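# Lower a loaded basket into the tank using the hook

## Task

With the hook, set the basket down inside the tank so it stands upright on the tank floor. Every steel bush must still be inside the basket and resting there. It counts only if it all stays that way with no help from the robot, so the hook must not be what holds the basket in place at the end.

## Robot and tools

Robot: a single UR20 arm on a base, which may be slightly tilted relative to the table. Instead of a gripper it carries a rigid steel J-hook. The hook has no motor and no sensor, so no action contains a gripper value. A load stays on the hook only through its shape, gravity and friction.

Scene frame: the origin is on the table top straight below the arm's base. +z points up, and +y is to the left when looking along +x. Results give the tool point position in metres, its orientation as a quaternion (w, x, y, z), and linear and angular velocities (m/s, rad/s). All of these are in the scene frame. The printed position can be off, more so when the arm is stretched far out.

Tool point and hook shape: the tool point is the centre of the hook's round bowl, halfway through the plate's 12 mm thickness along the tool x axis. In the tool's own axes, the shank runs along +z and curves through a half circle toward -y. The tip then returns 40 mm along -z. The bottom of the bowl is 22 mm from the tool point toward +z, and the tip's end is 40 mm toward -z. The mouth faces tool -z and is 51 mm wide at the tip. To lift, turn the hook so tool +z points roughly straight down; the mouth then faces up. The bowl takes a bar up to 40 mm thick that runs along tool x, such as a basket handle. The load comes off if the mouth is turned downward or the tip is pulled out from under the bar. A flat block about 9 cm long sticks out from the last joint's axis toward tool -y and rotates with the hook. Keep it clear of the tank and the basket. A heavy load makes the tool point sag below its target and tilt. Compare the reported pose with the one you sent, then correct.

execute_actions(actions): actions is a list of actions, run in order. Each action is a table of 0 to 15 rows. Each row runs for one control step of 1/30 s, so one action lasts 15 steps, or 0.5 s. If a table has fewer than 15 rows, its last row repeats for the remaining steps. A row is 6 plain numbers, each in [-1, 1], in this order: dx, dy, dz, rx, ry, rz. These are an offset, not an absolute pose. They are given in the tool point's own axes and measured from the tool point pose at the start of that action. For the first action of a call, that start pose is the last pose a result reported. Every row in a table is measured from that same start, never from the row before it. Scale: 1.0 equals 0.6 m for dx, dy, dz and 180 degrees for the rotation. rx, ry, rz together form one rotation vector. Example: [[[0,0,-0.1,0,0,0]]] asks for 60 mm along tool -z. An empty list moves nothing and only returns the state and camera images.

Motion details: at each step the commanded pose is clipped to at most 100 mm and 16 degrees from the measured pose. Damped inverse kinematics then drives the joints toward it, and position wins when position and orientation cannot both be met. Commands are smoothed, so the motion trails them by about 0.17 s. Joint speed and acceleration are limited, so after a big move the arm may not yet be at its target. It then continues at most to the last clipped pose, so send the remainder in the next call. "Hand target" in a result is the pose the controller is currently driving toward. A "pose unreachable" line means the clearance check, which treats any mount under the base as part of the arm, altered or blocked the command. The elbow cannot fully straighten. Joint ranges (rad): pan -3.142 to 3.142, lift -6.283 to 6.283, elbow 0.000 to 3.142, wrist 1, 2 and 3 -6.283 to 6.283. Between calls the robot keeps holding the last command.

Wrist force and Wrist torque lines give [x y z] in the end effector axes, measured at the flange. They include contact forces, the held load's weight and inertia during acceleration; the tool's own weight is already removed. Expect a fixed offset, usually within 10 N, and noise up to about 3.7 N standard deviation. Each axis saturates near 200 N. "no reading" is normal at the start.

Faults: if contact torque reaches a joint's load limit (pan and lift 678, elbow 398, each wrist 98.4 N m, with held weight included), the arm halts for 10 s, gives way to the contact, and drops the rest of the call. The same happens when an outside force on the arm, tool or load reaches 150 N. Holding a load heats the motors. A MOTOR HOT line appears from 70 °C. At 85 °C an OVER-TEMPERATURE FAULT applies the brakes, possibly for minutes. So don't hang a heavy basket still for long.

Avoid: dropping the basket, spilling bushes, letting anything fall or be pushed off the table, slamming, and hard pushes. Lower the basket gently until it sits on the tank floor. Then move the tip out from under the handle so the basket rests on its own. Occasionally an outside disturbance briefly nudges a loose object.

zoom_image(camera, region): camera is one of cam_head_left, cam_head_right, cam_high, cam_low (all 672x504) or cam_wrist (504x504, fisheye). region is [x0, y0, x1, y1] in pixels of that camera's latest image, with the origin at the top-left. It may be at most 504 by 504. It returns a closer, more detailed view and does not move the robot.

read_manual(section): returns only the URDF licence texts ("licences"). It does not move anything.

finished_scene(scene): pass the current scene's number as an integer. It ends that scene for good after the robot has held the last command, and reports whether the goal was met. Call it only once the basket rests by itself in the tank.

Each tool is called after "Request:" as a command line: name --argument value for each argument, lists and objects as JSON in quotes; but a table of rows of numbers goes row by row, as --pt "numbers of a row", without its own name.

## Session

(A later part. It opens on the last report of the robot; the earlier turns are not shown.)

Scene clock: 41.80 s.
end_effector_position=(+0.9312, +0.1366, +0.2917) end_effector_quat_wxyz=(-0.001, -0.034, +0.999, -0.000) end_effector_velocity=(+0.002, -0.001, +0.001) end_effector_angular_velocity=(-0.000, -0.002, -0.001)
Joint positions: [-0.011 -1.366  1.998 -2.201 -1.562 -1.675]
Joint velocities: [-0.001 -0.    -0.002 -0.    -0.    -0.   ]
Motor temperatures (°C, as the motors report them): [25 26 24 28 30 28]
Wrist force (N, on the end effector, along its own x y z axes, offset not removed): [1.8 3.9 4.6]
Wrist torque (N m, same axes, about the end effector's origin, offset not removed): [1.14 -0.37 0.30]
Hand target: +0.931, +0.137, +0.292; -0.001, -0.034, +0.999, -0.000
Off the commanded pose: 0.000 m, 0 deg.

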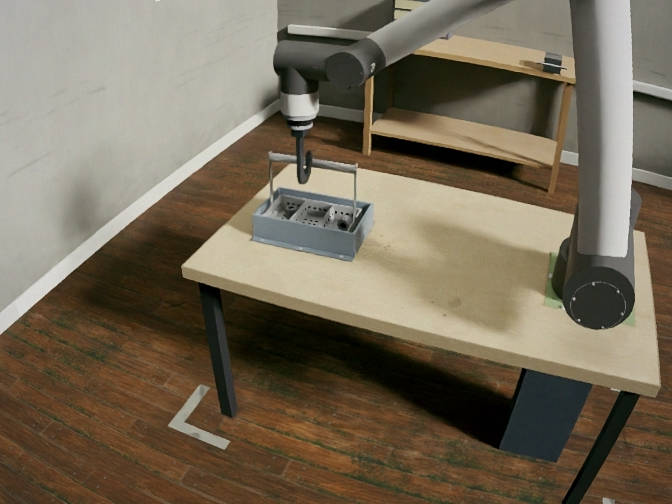

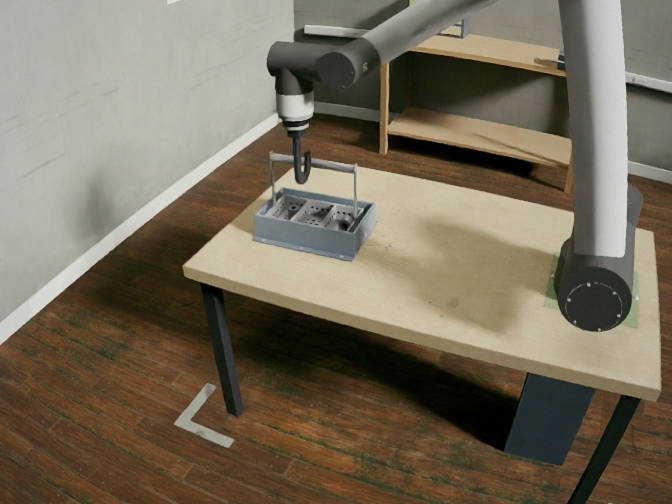

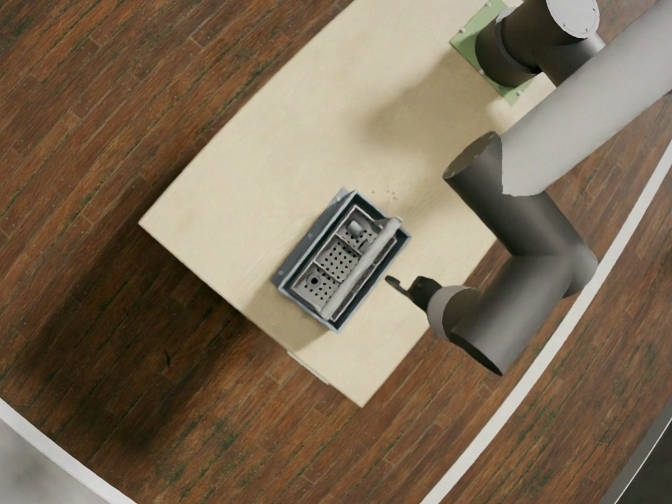

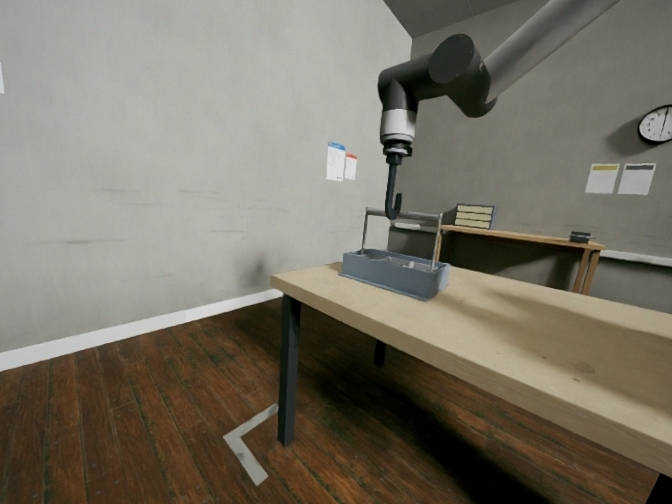

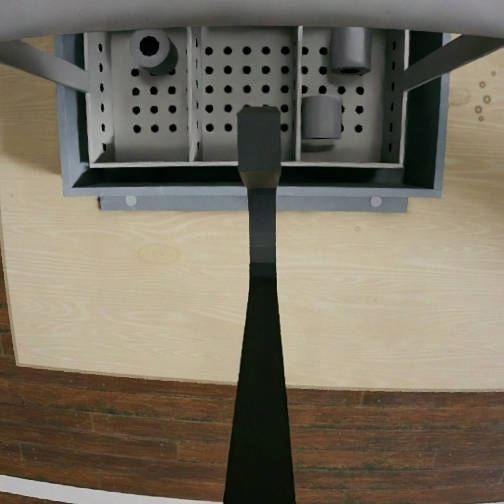

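Request:
execute_actions --actions '[]'

Request:
zoom_image --camera "cam_wrist" --region '[40, 0, 480, 230]'

Scene clock: 42.37 s.
end_effector_position=(+0.9312, +0.1366, +0.2917) end_effector_quat_wxyz=(-0.001, -0.034, +0.999, -0.000) end_effector_velocity=(+0.001, -0.001, +0.002) end_effector_angular_velocity=(-0.001, -0.002, -0.000)
Joint positions: [-0.011 -1.366  1.998 -2.201 -1.562 -1.675]
Joint velocities: [-0.    -0.001 -0.001 -0.    -0.001 -0.   ]
Motor temperatures (°C, as the motors report them): [25 26 24 28 30 28]
Wrist force (N, on the end effector, along its own x y z axes, offset not removed): [1.4 1.8 3.1]
Wrist torque (N m, same axes, about the end effector's origin, offset not removed): [0.66 -0.32 0.19]
Hand target: +0.931, +0.137, +0.292; -0.001, -0.034, +0.999, -0.000
Off the commanded pose: 0.000 m, 0 deg.

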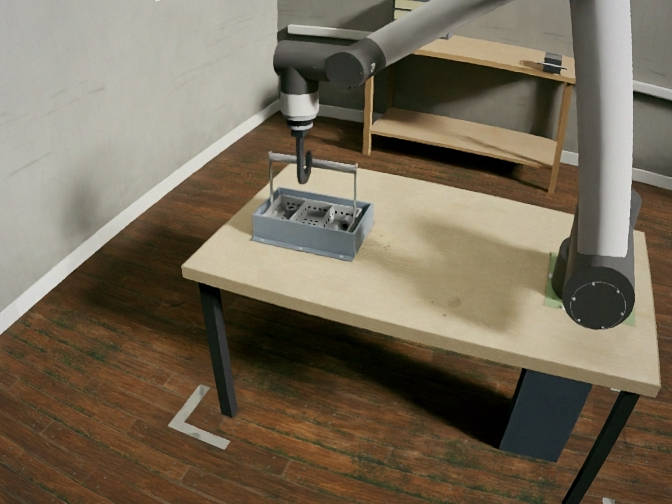

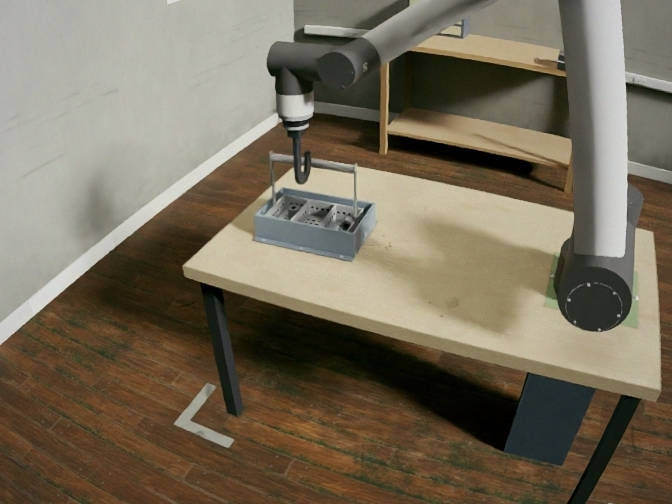

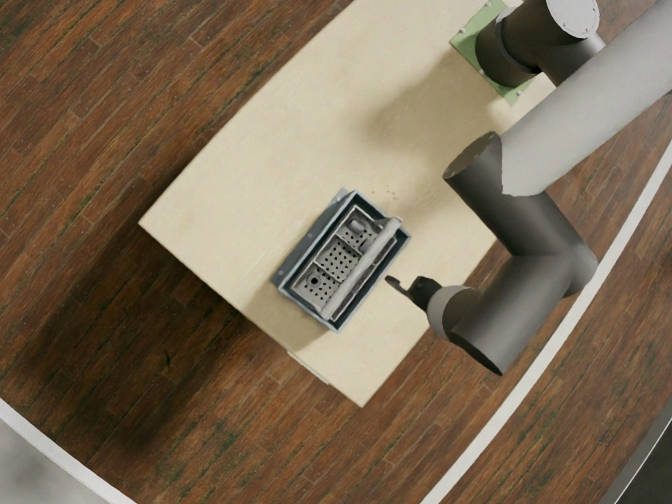

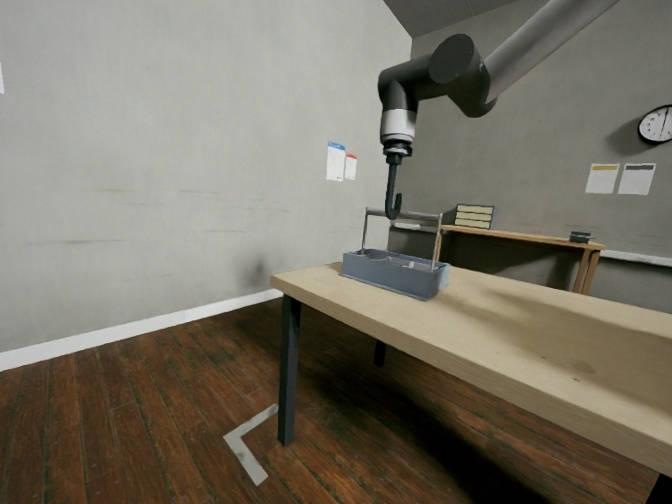

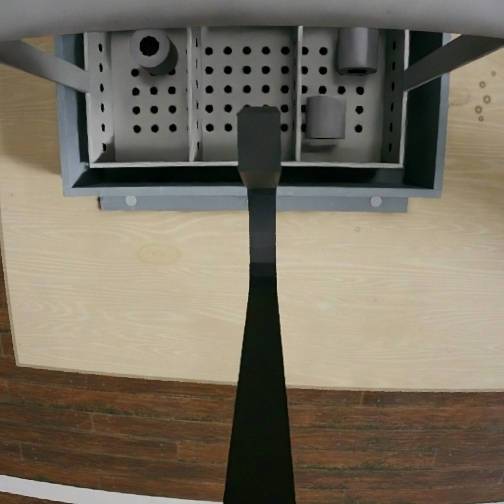

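Region (40, 0, 480, 230) of cam_wrist's 504x504 image, scaled by 1.145, with more detail than that image has; it fills the top 263 rows of this view, and the rest is white.

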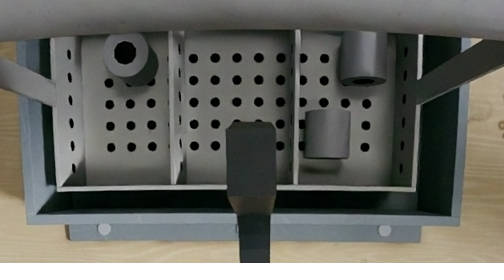

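Request:
execute_actions --actions '[]'

Request:
zoom_image --camera "cam_wrist" --region '[280, 0, 440, 160]'

Scene clock: 42.60 s.
end_effector_position=(+0.9312, +0.1366, +0.2917) end_effector_quat_wxyz=(-0.001, -0.034, +0.999, -0.000) end_effector_velocity=(-0.001, -0.001, -0.001) end_effector_angular_velocity=(-0.000, +0.001, -0.001)
Joint positions: [-0.011 -1.366  1.998 -2.201 -1.562 -1.675]
Joint velocities: [-0.001  0.     0.001 -0.    -0.     0.   ]
Motor temperatures (°C, as the motors report them): [25 26 24 28 30 28]
Wrist force (N, on the end effector, along its own x y z axes, offset not removed): [2.3 2.8 5.5]
Wrist torque (N m, same axes, about the end effector's origin, offset not removed): [0.98 -0.49 0.18]
Hand target: +0.931, +0.137, +0.292; -0.001, -0.034, +0.999, -0.000
Off the commanded pose: 0.000 m, 0 deg.

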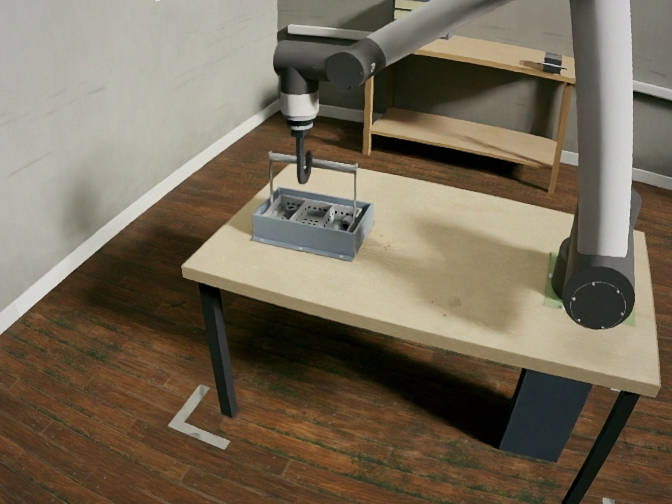

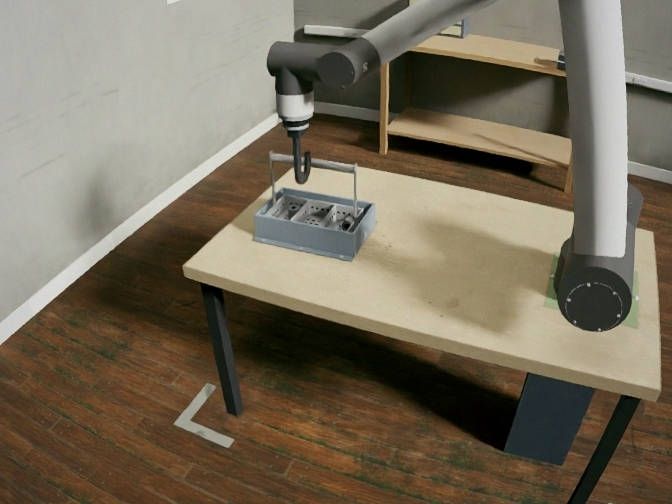

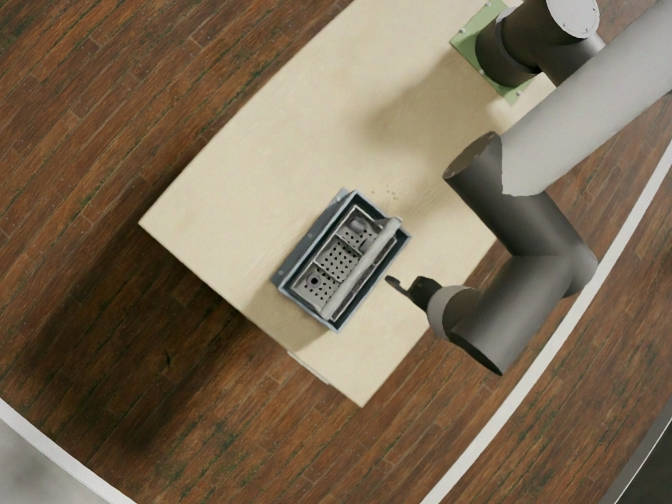

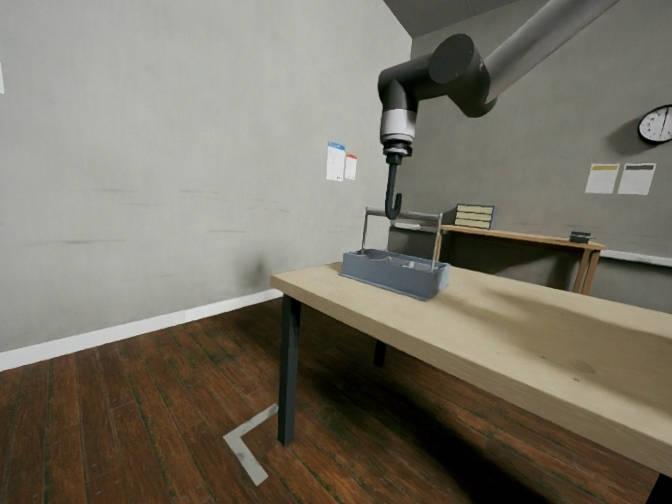

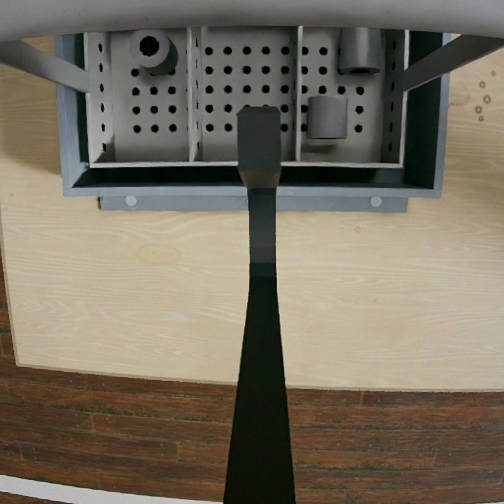

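Region (280, 0, 440, 160) of cam_wrist's 504x504 image, scaled by 3.150, with more detail than that image has.

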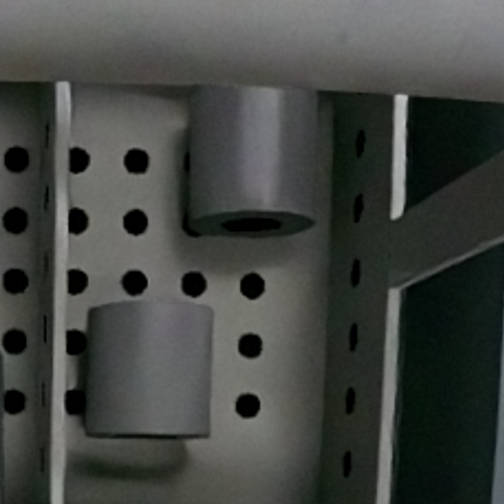

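Request:
execute_actions --actions '[]'

Request:
zoom_image --camera "cam_wrist" --region '[280, 0, 440, 160]'

Scene clock: 43.33 s.
end_effector_position=(+0.9312, +0.1366, +0.2917) end_effector_quat_wxyz=(-0.001, -0.034, +0.999, -0.000) end_effector_velocity=(+0.000, +0.002, +0.000) end_effector_angular_velocity=(+0.000, -0.001, +0.002)
Joint positions: [-0.011 -1.366  1.998 -2.201 -1.562 -1.675]
Joint velocities: [ 0.002  0.    -0.001 -0.001  0.     0.   ]
Motor temperatures (°C, as the motors report them): [25 26 24 28 30 28]
Wrist force (N, on the end effector, along its own x y z axes, offset not removed): [3.8 1.3 3.6]
Wrist torque (N m, same axes, about the end effector's origin, offset not removed): [0.61 -0.80 0.16]
Hand target: +0.931, +0.137, +0.292; -0.001, -0.034, +0.999, -0.000
Off the commanded pose: 0.000 m, 0 deg.

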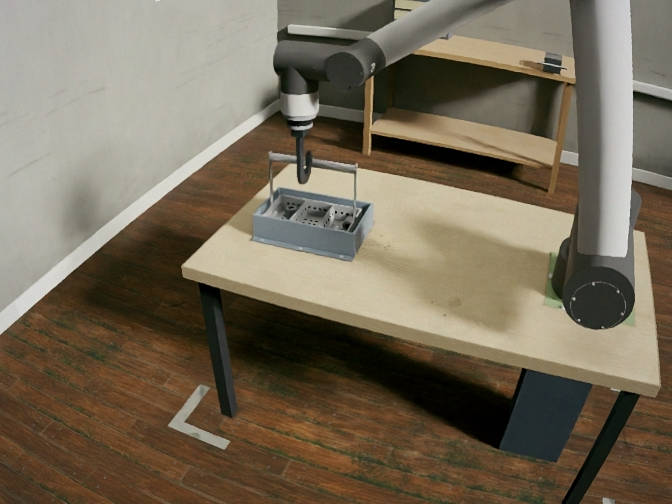

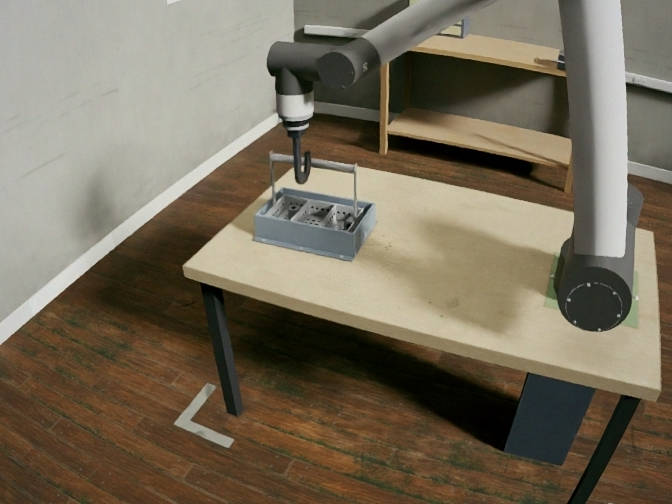

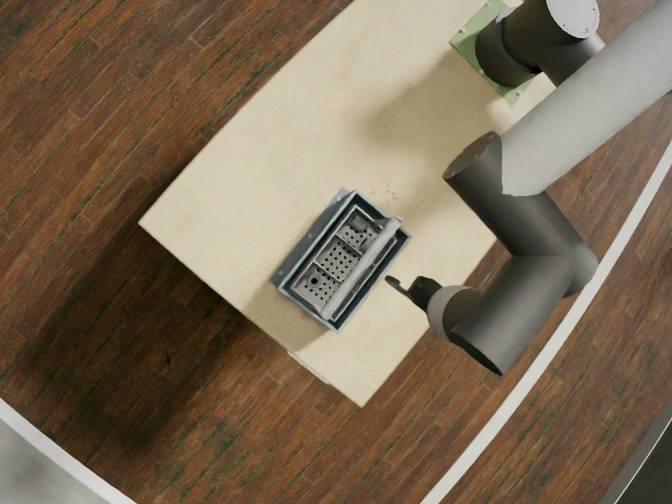

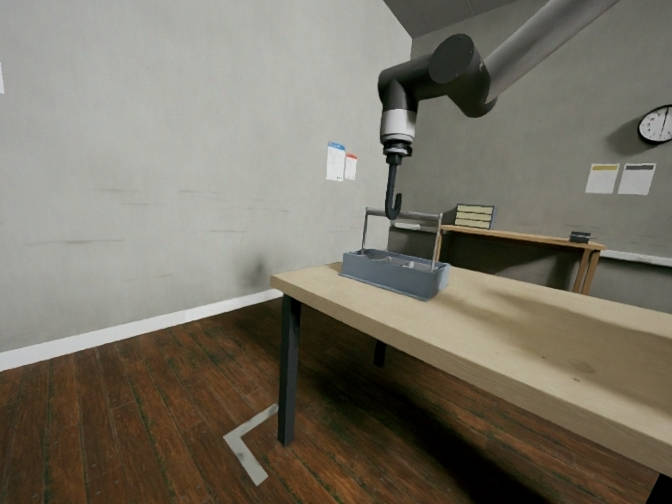

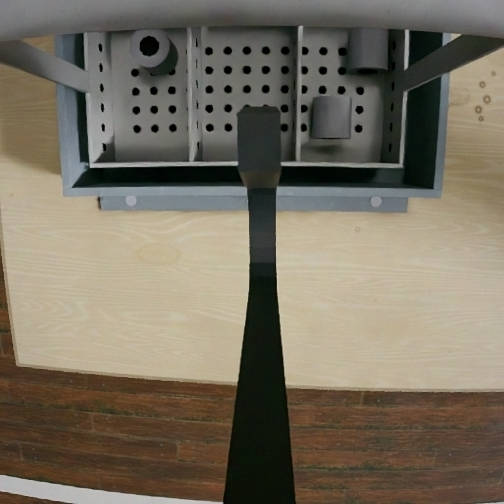

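Region (280, 0, 440, 160) of cam_wrist's 504x504 image, scaled by 3.150, with more detail than that image has.

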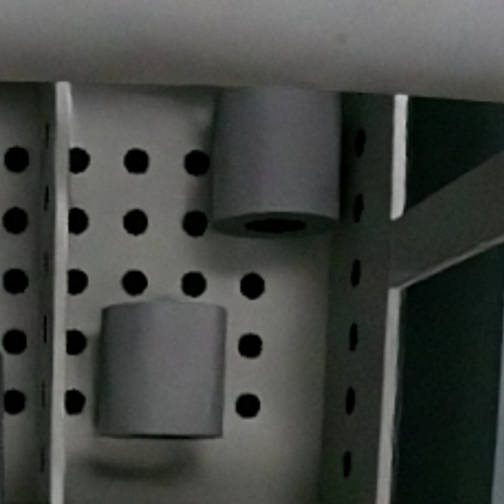

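The bushes are slowing down. I'll check again shortly.

Request:
execute_actions --actions '[]'

Request:
zoom_image --camera "cam_wrist" --region '[280, 0, 440, 160]'

Scene clock: 44.10 s.
end_effector_position=(+0.9312, +0.1366, +0.2917) end_effector_quat_wxyz=(-0.001, -0.034, +0.999, -0.000) end_effector_velocity=(+0.001, -0.000, -0.000) end_effector_angular_velocity=(+0.001, -0.000, -0.000)
Joint positions: [-0.011 -1.366  1.998 -2.201 -1.562 -1.675]
Joint velocities: [-0.001  0.001 -0.    -0.     0.001 -0.   ]
Motor temperatures (°C, as the motors report them): [25 26 24 28 30 28]
Wrist force (N, on the end effector, along its own x y z axes, offset not removed): [3.0 4.3 3.0]
Wrist torque (N m, same axes, about the end effector's origin, offset not removed): [1.18 -0.55 0.19]
Hand target: +0.931, +0.137, +0.292; -0.001, -0.034, +0.999, -0.000
Off the commanded pose: 0.000 m, 0 deg.

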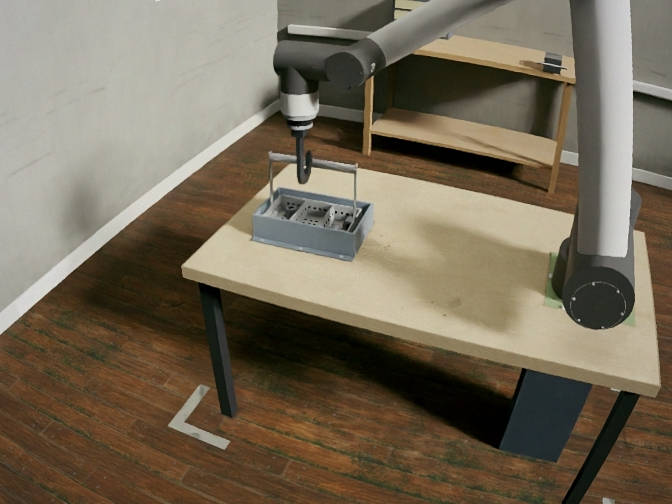

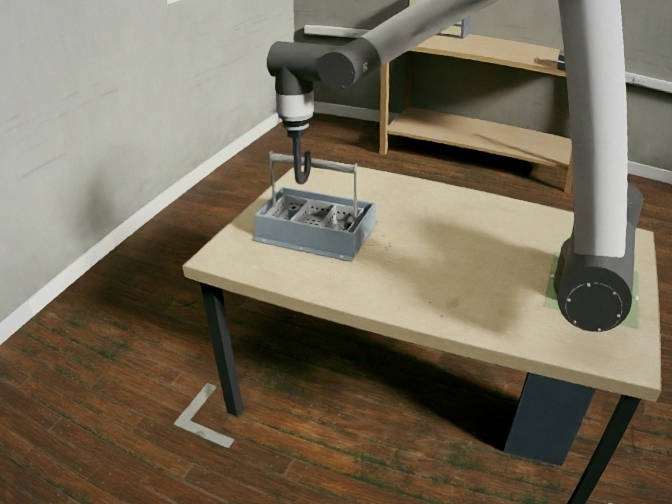

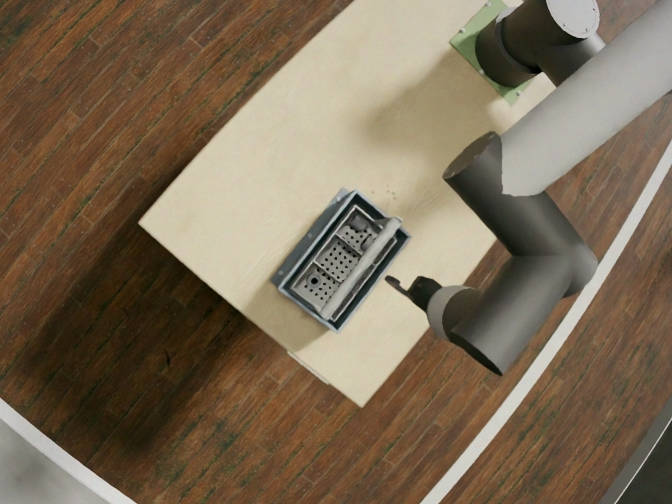

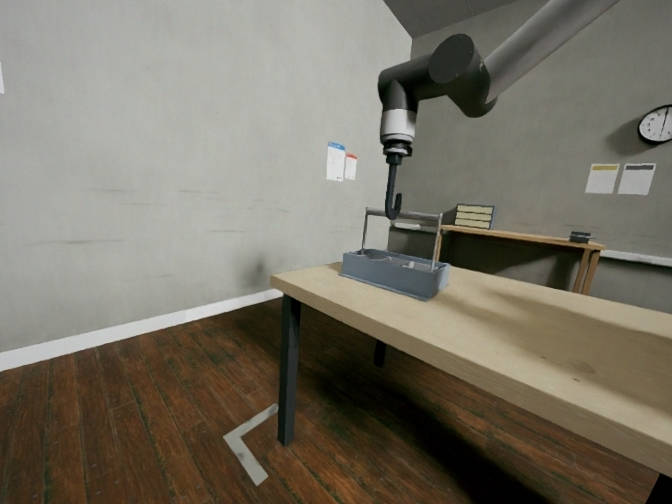

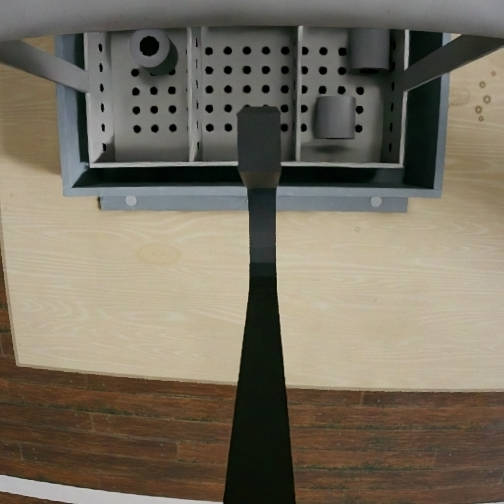

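Region (280, 0, 440, 160) of cam_wrist's 504x504 image, scaled by 3.150, with more detail than that image has.

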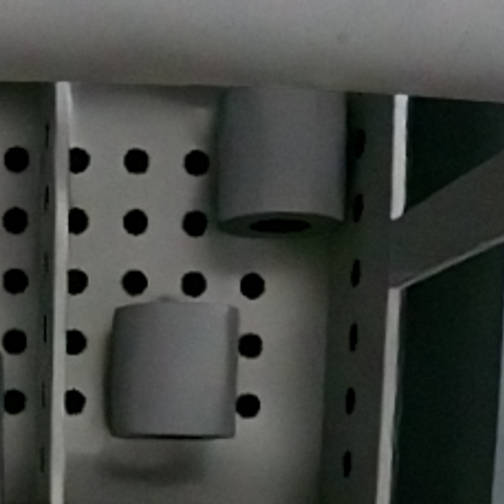

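Request:
execute_actions --actions '[]'

Request:
zoom_image --camera "cam_wrist" --region '[280, 0, 440, 160]'

Scene clock: 45.80 s.
end_effector_position=(+0.9312, +0.1366, +0.2917) end_effector_quat_wxyz=(-0.001, -0.034, +0.999, -0.000) end_effector_velocity=(-0.000, +0.001, -0.001) end_effector_angular_velocity=(+0.000, +0.000, +0.000)
Joint positions: [-0.011 -1.366  1.998 -2.201 -1.562 -1.675]
Joint velocities: [ 0.001  0.001  0.    -0.001  0.     0.001]
Motor temperatures (°C, as the motors report them): [25 26 24 28 30 28]
Wrist force (N, on the end effector, along its own x y z axes, offset not removed): [0.1 0.1 3.9]
Wrist torque (N m, same axes, about the end effector's origin, offset not removed): [0.26 -0.04 0.27]
Hand target: +0.931, +0.137, +0.292; -0.001, -0.034, +0.999, -0.000
Off the commanded pose: 0.000 m, 0 deg.

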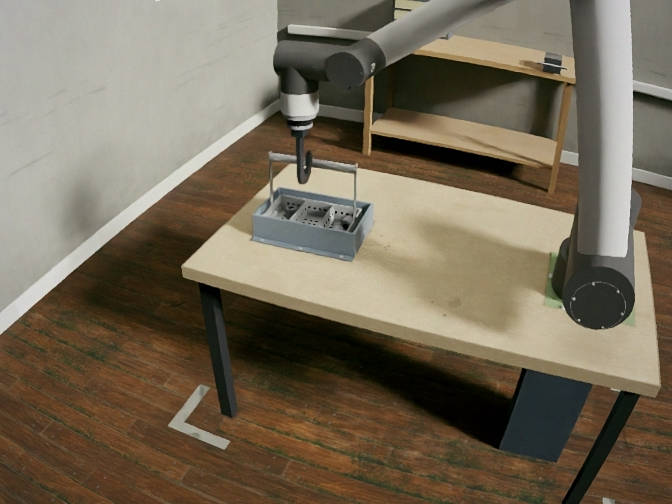

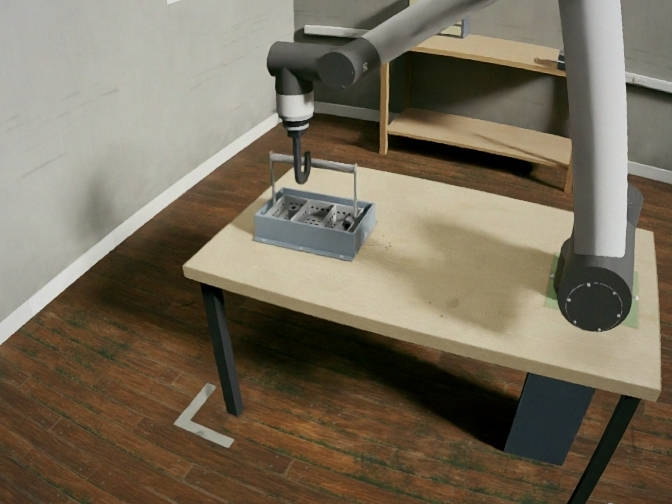

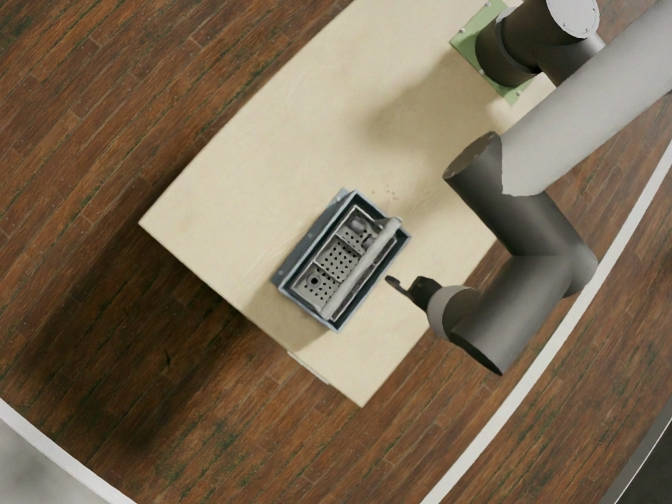

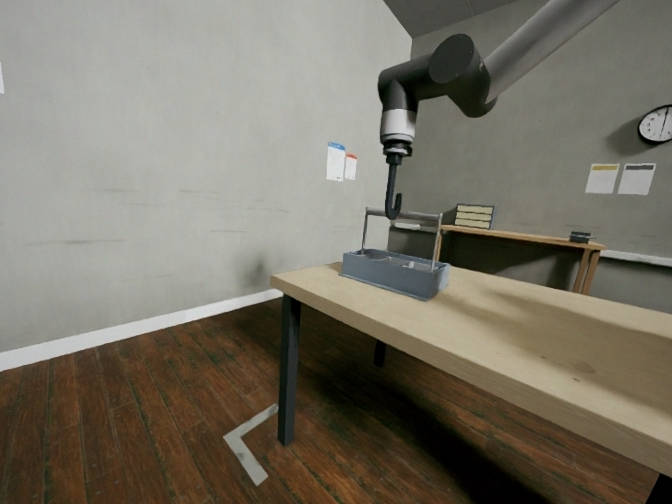

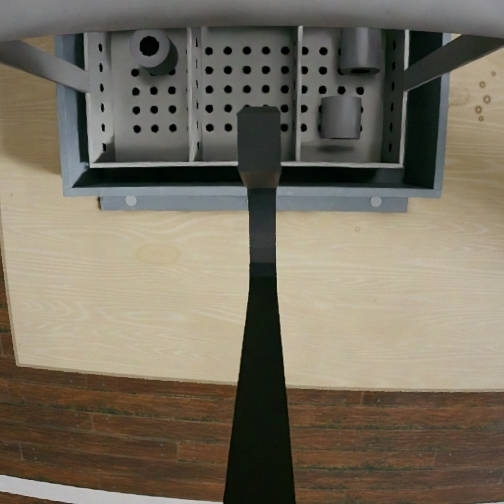

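Region (280, 0, 440, 160) of cam_wrist's 504x504 image, scaled by 3.150, with more detail than that image has.

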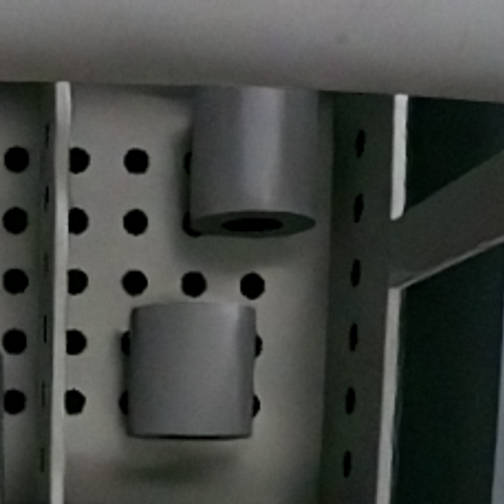

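Still rolling slowly, so I'll keep waiting.

Request:
zoom_image --camera "cam_wrist" --region '[60, 0, 220, 160]'

Region (60, 0, 220, 160) of cam_wrist's 504x504 image, scaled by 3.150, with more detail than that image has.

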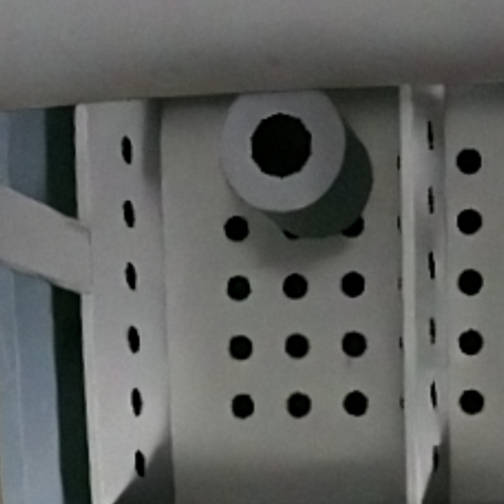

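Request:
execute_actions --actions '[]'

Request:
zoom_image --camera "cam_wrist" --region '[280, 0, 440, 160]'

Scene clock: 48.57 s.
end_effector_position=(+0.9312, +0.1366, +0.2917) end_effector_quat_wxyz=(-0.001, -0.034, +0.999, -0.000) end_effector_velocity=(-0.001, +0.000, -0.003) end_effector_angular_velocity=(-0.000, +0.003, +0.000)
Joint positions: [-0.011 -1.366  1.998 -2.201 -1.562 -1.675]
Joint velocities: [ 0.     0.002  0.002 -0.001 -0.    -0.   ]
Motor temperatures (°C, as the motors report them): [25 26 24 28 30 28]
Wrist force (N, on the end effector, along its own x y z axes, offset not removed): [1.3 2.8 5.8]
Wrist torque (N m, same axes, about the end effector's origin, offset not removed): [0.93 -0.20 0.29]
Hand target: +0.931, +0.137, +0.292; -0.001, -0.034, +0.999, -0.000
Off the commanded pose: 0.000 m, 0 deg.

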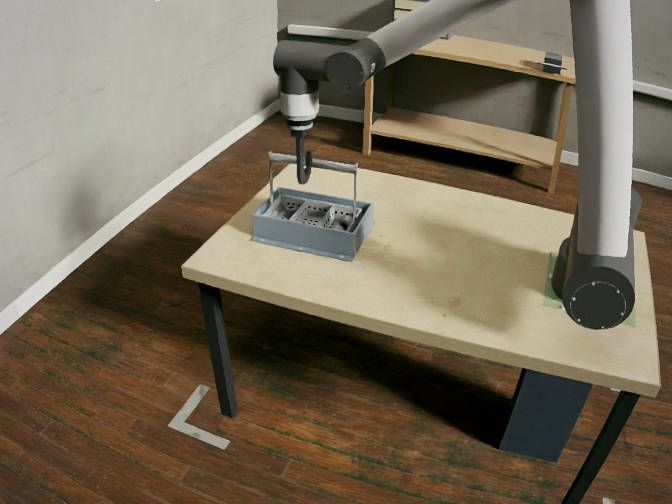

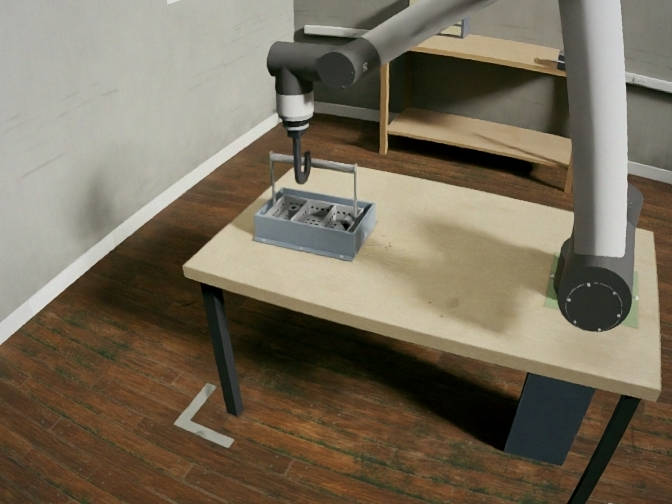

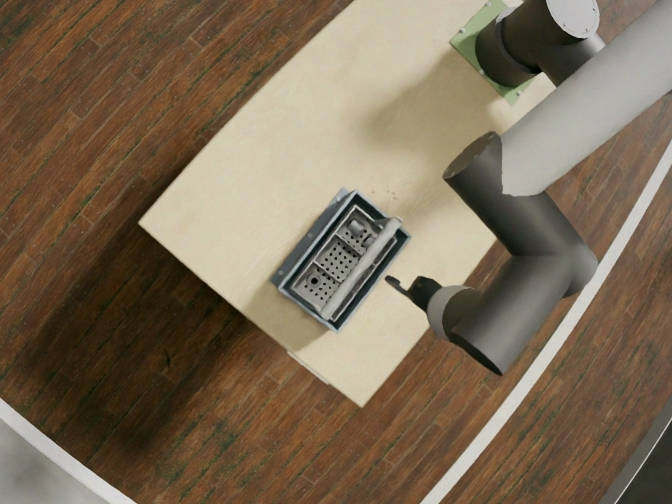

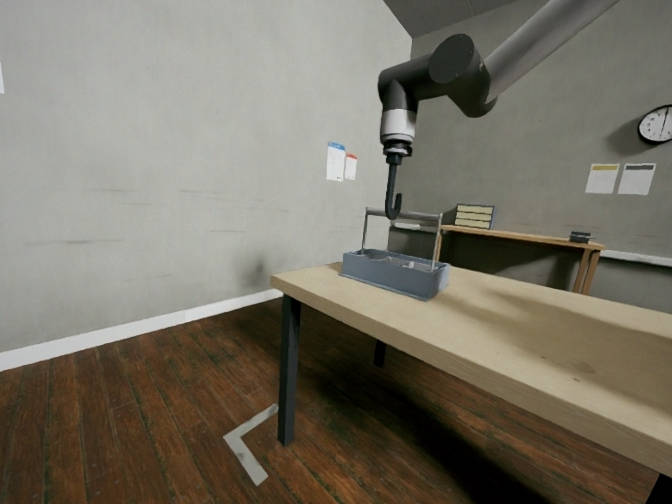

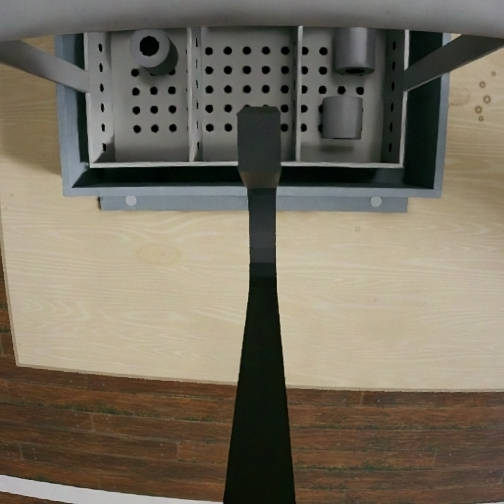

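Region (280, 0, 440, 160) of cam_wrist's 504x504 image, scaled by 3.150, with more detail than that image has.

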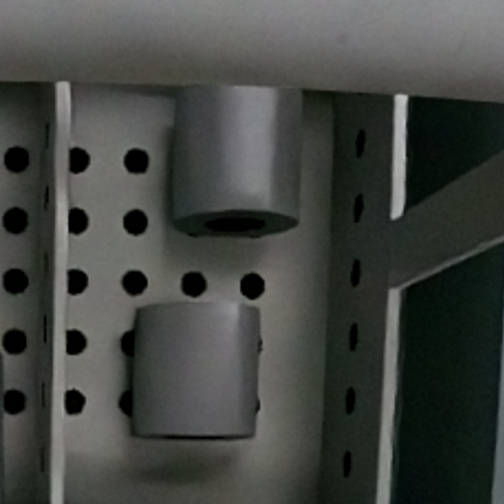

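Request:
zoom_image --camera "cam_wrist" --region '[300, 0, 400, 100]'

Region (300, 0, 400, 100) of cam_wrist's 504x504 image, scaled by 5.040, with more detail than that image has.

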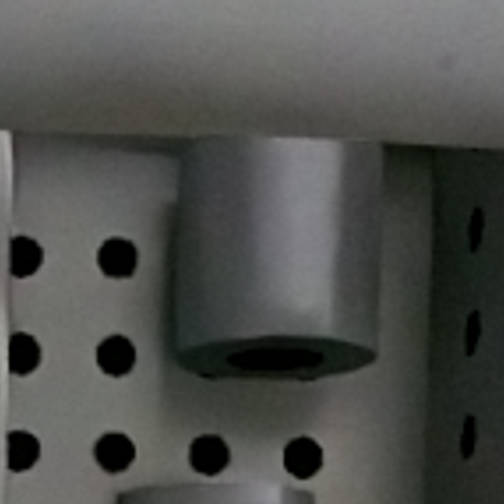

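Request:
execute_actions --actions '[]'

Request:
zoom_image --camera "cam_wrist" --region '[280, 0, 440, 160]'

Scene clock: 50.77 s.
end_effector_position=(+0.9312, +0.1366, +0.2917) end_effector_quat_wxyz=(-0.001, -0.034, +0.999, -0.000) end_effector_velocity=(-0.001, -0.000, -0.001) end_effector_angular_velocity=(+0.000, +0.001, +0.000)
Joint positions: [-0.011 -1.366  1.998 -2.201 -1.562 -1.675]
Joint velocities: [-0.     0.     0.001 -0.     0.    -0.001]
Motor temperatures (°C, as the motors report them): [25 26 24 28 30 28]
Wrist force (N, on the end effector, along its own x y z axes, offset not removed): [5.5 3.8 4.8]
Wrist torque (N m, same axes, about the end effector's origin, offset not removed): [1.09 -1.13 0.05]
Hand target: +0.931, +0.137, +0.292; -0.001, -0.034, +0.999, -0.000
Off the commanded pose: 0.000 m, 0 deg.

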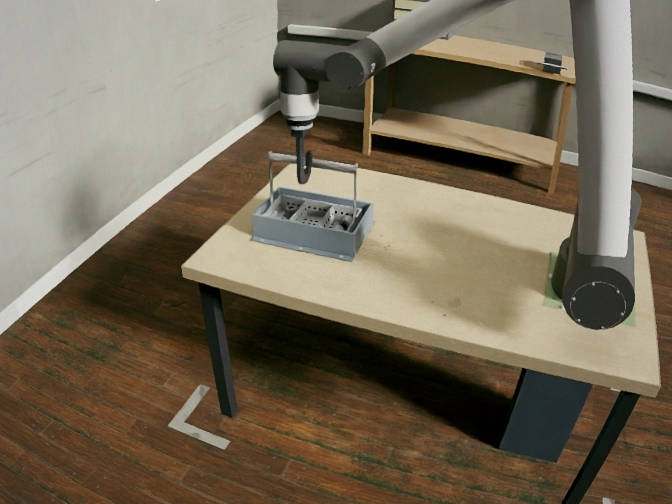

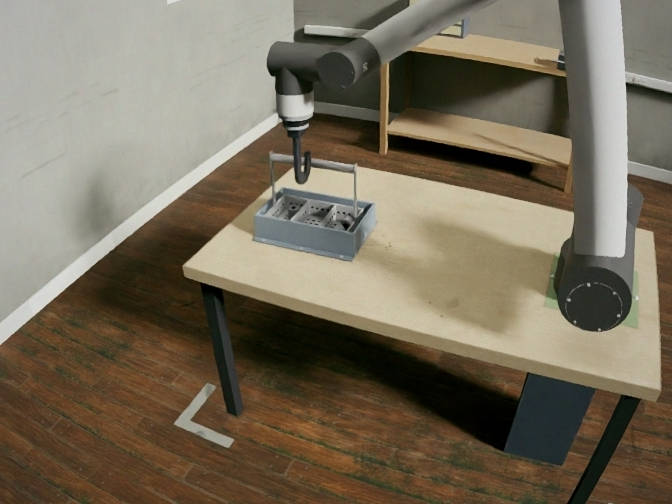

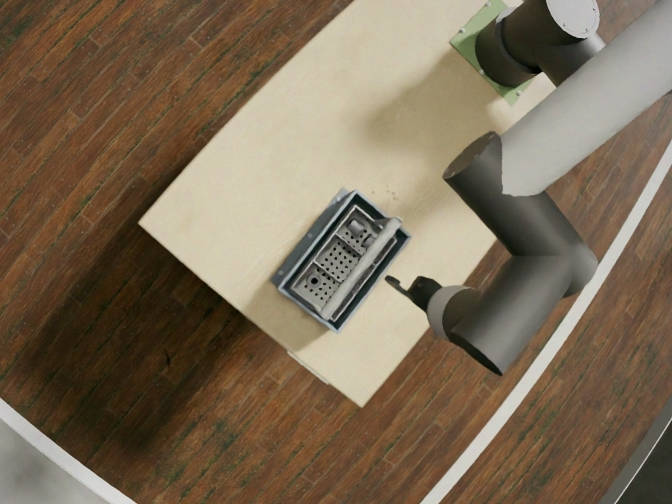

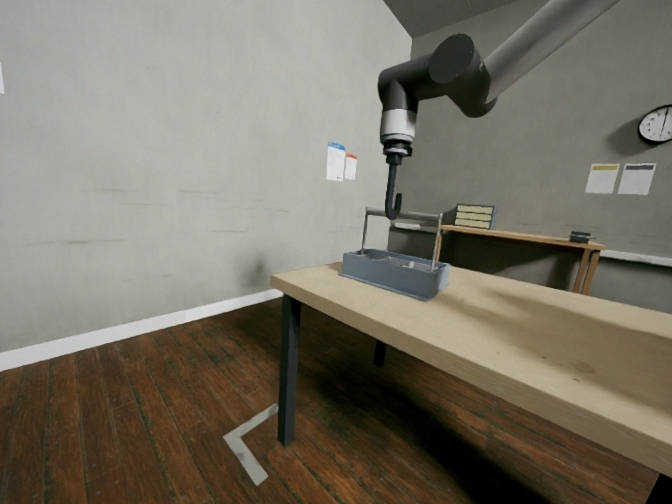

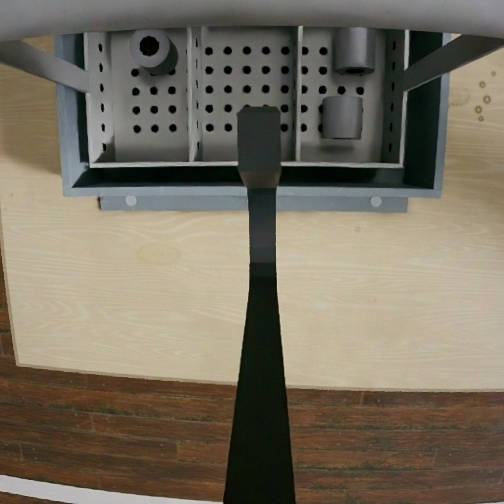

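Region (280, 0, 440, 160) of cam_wrist's 504x504 image, scaled by 3.150, with more detail than that image has.

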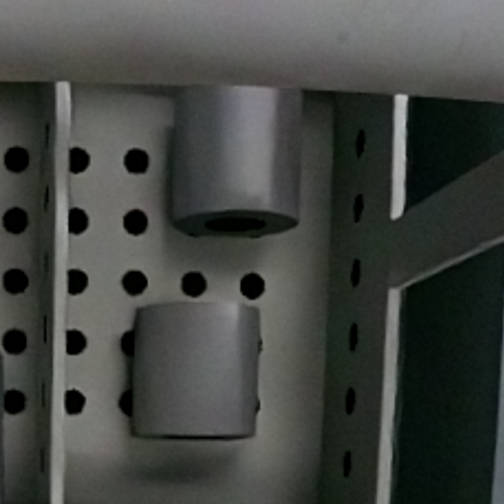

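The bushes haven't moved in 2.2 s, so they're at rest.

Request:
finished_scene --scene 1

The scene is finished: the task was done.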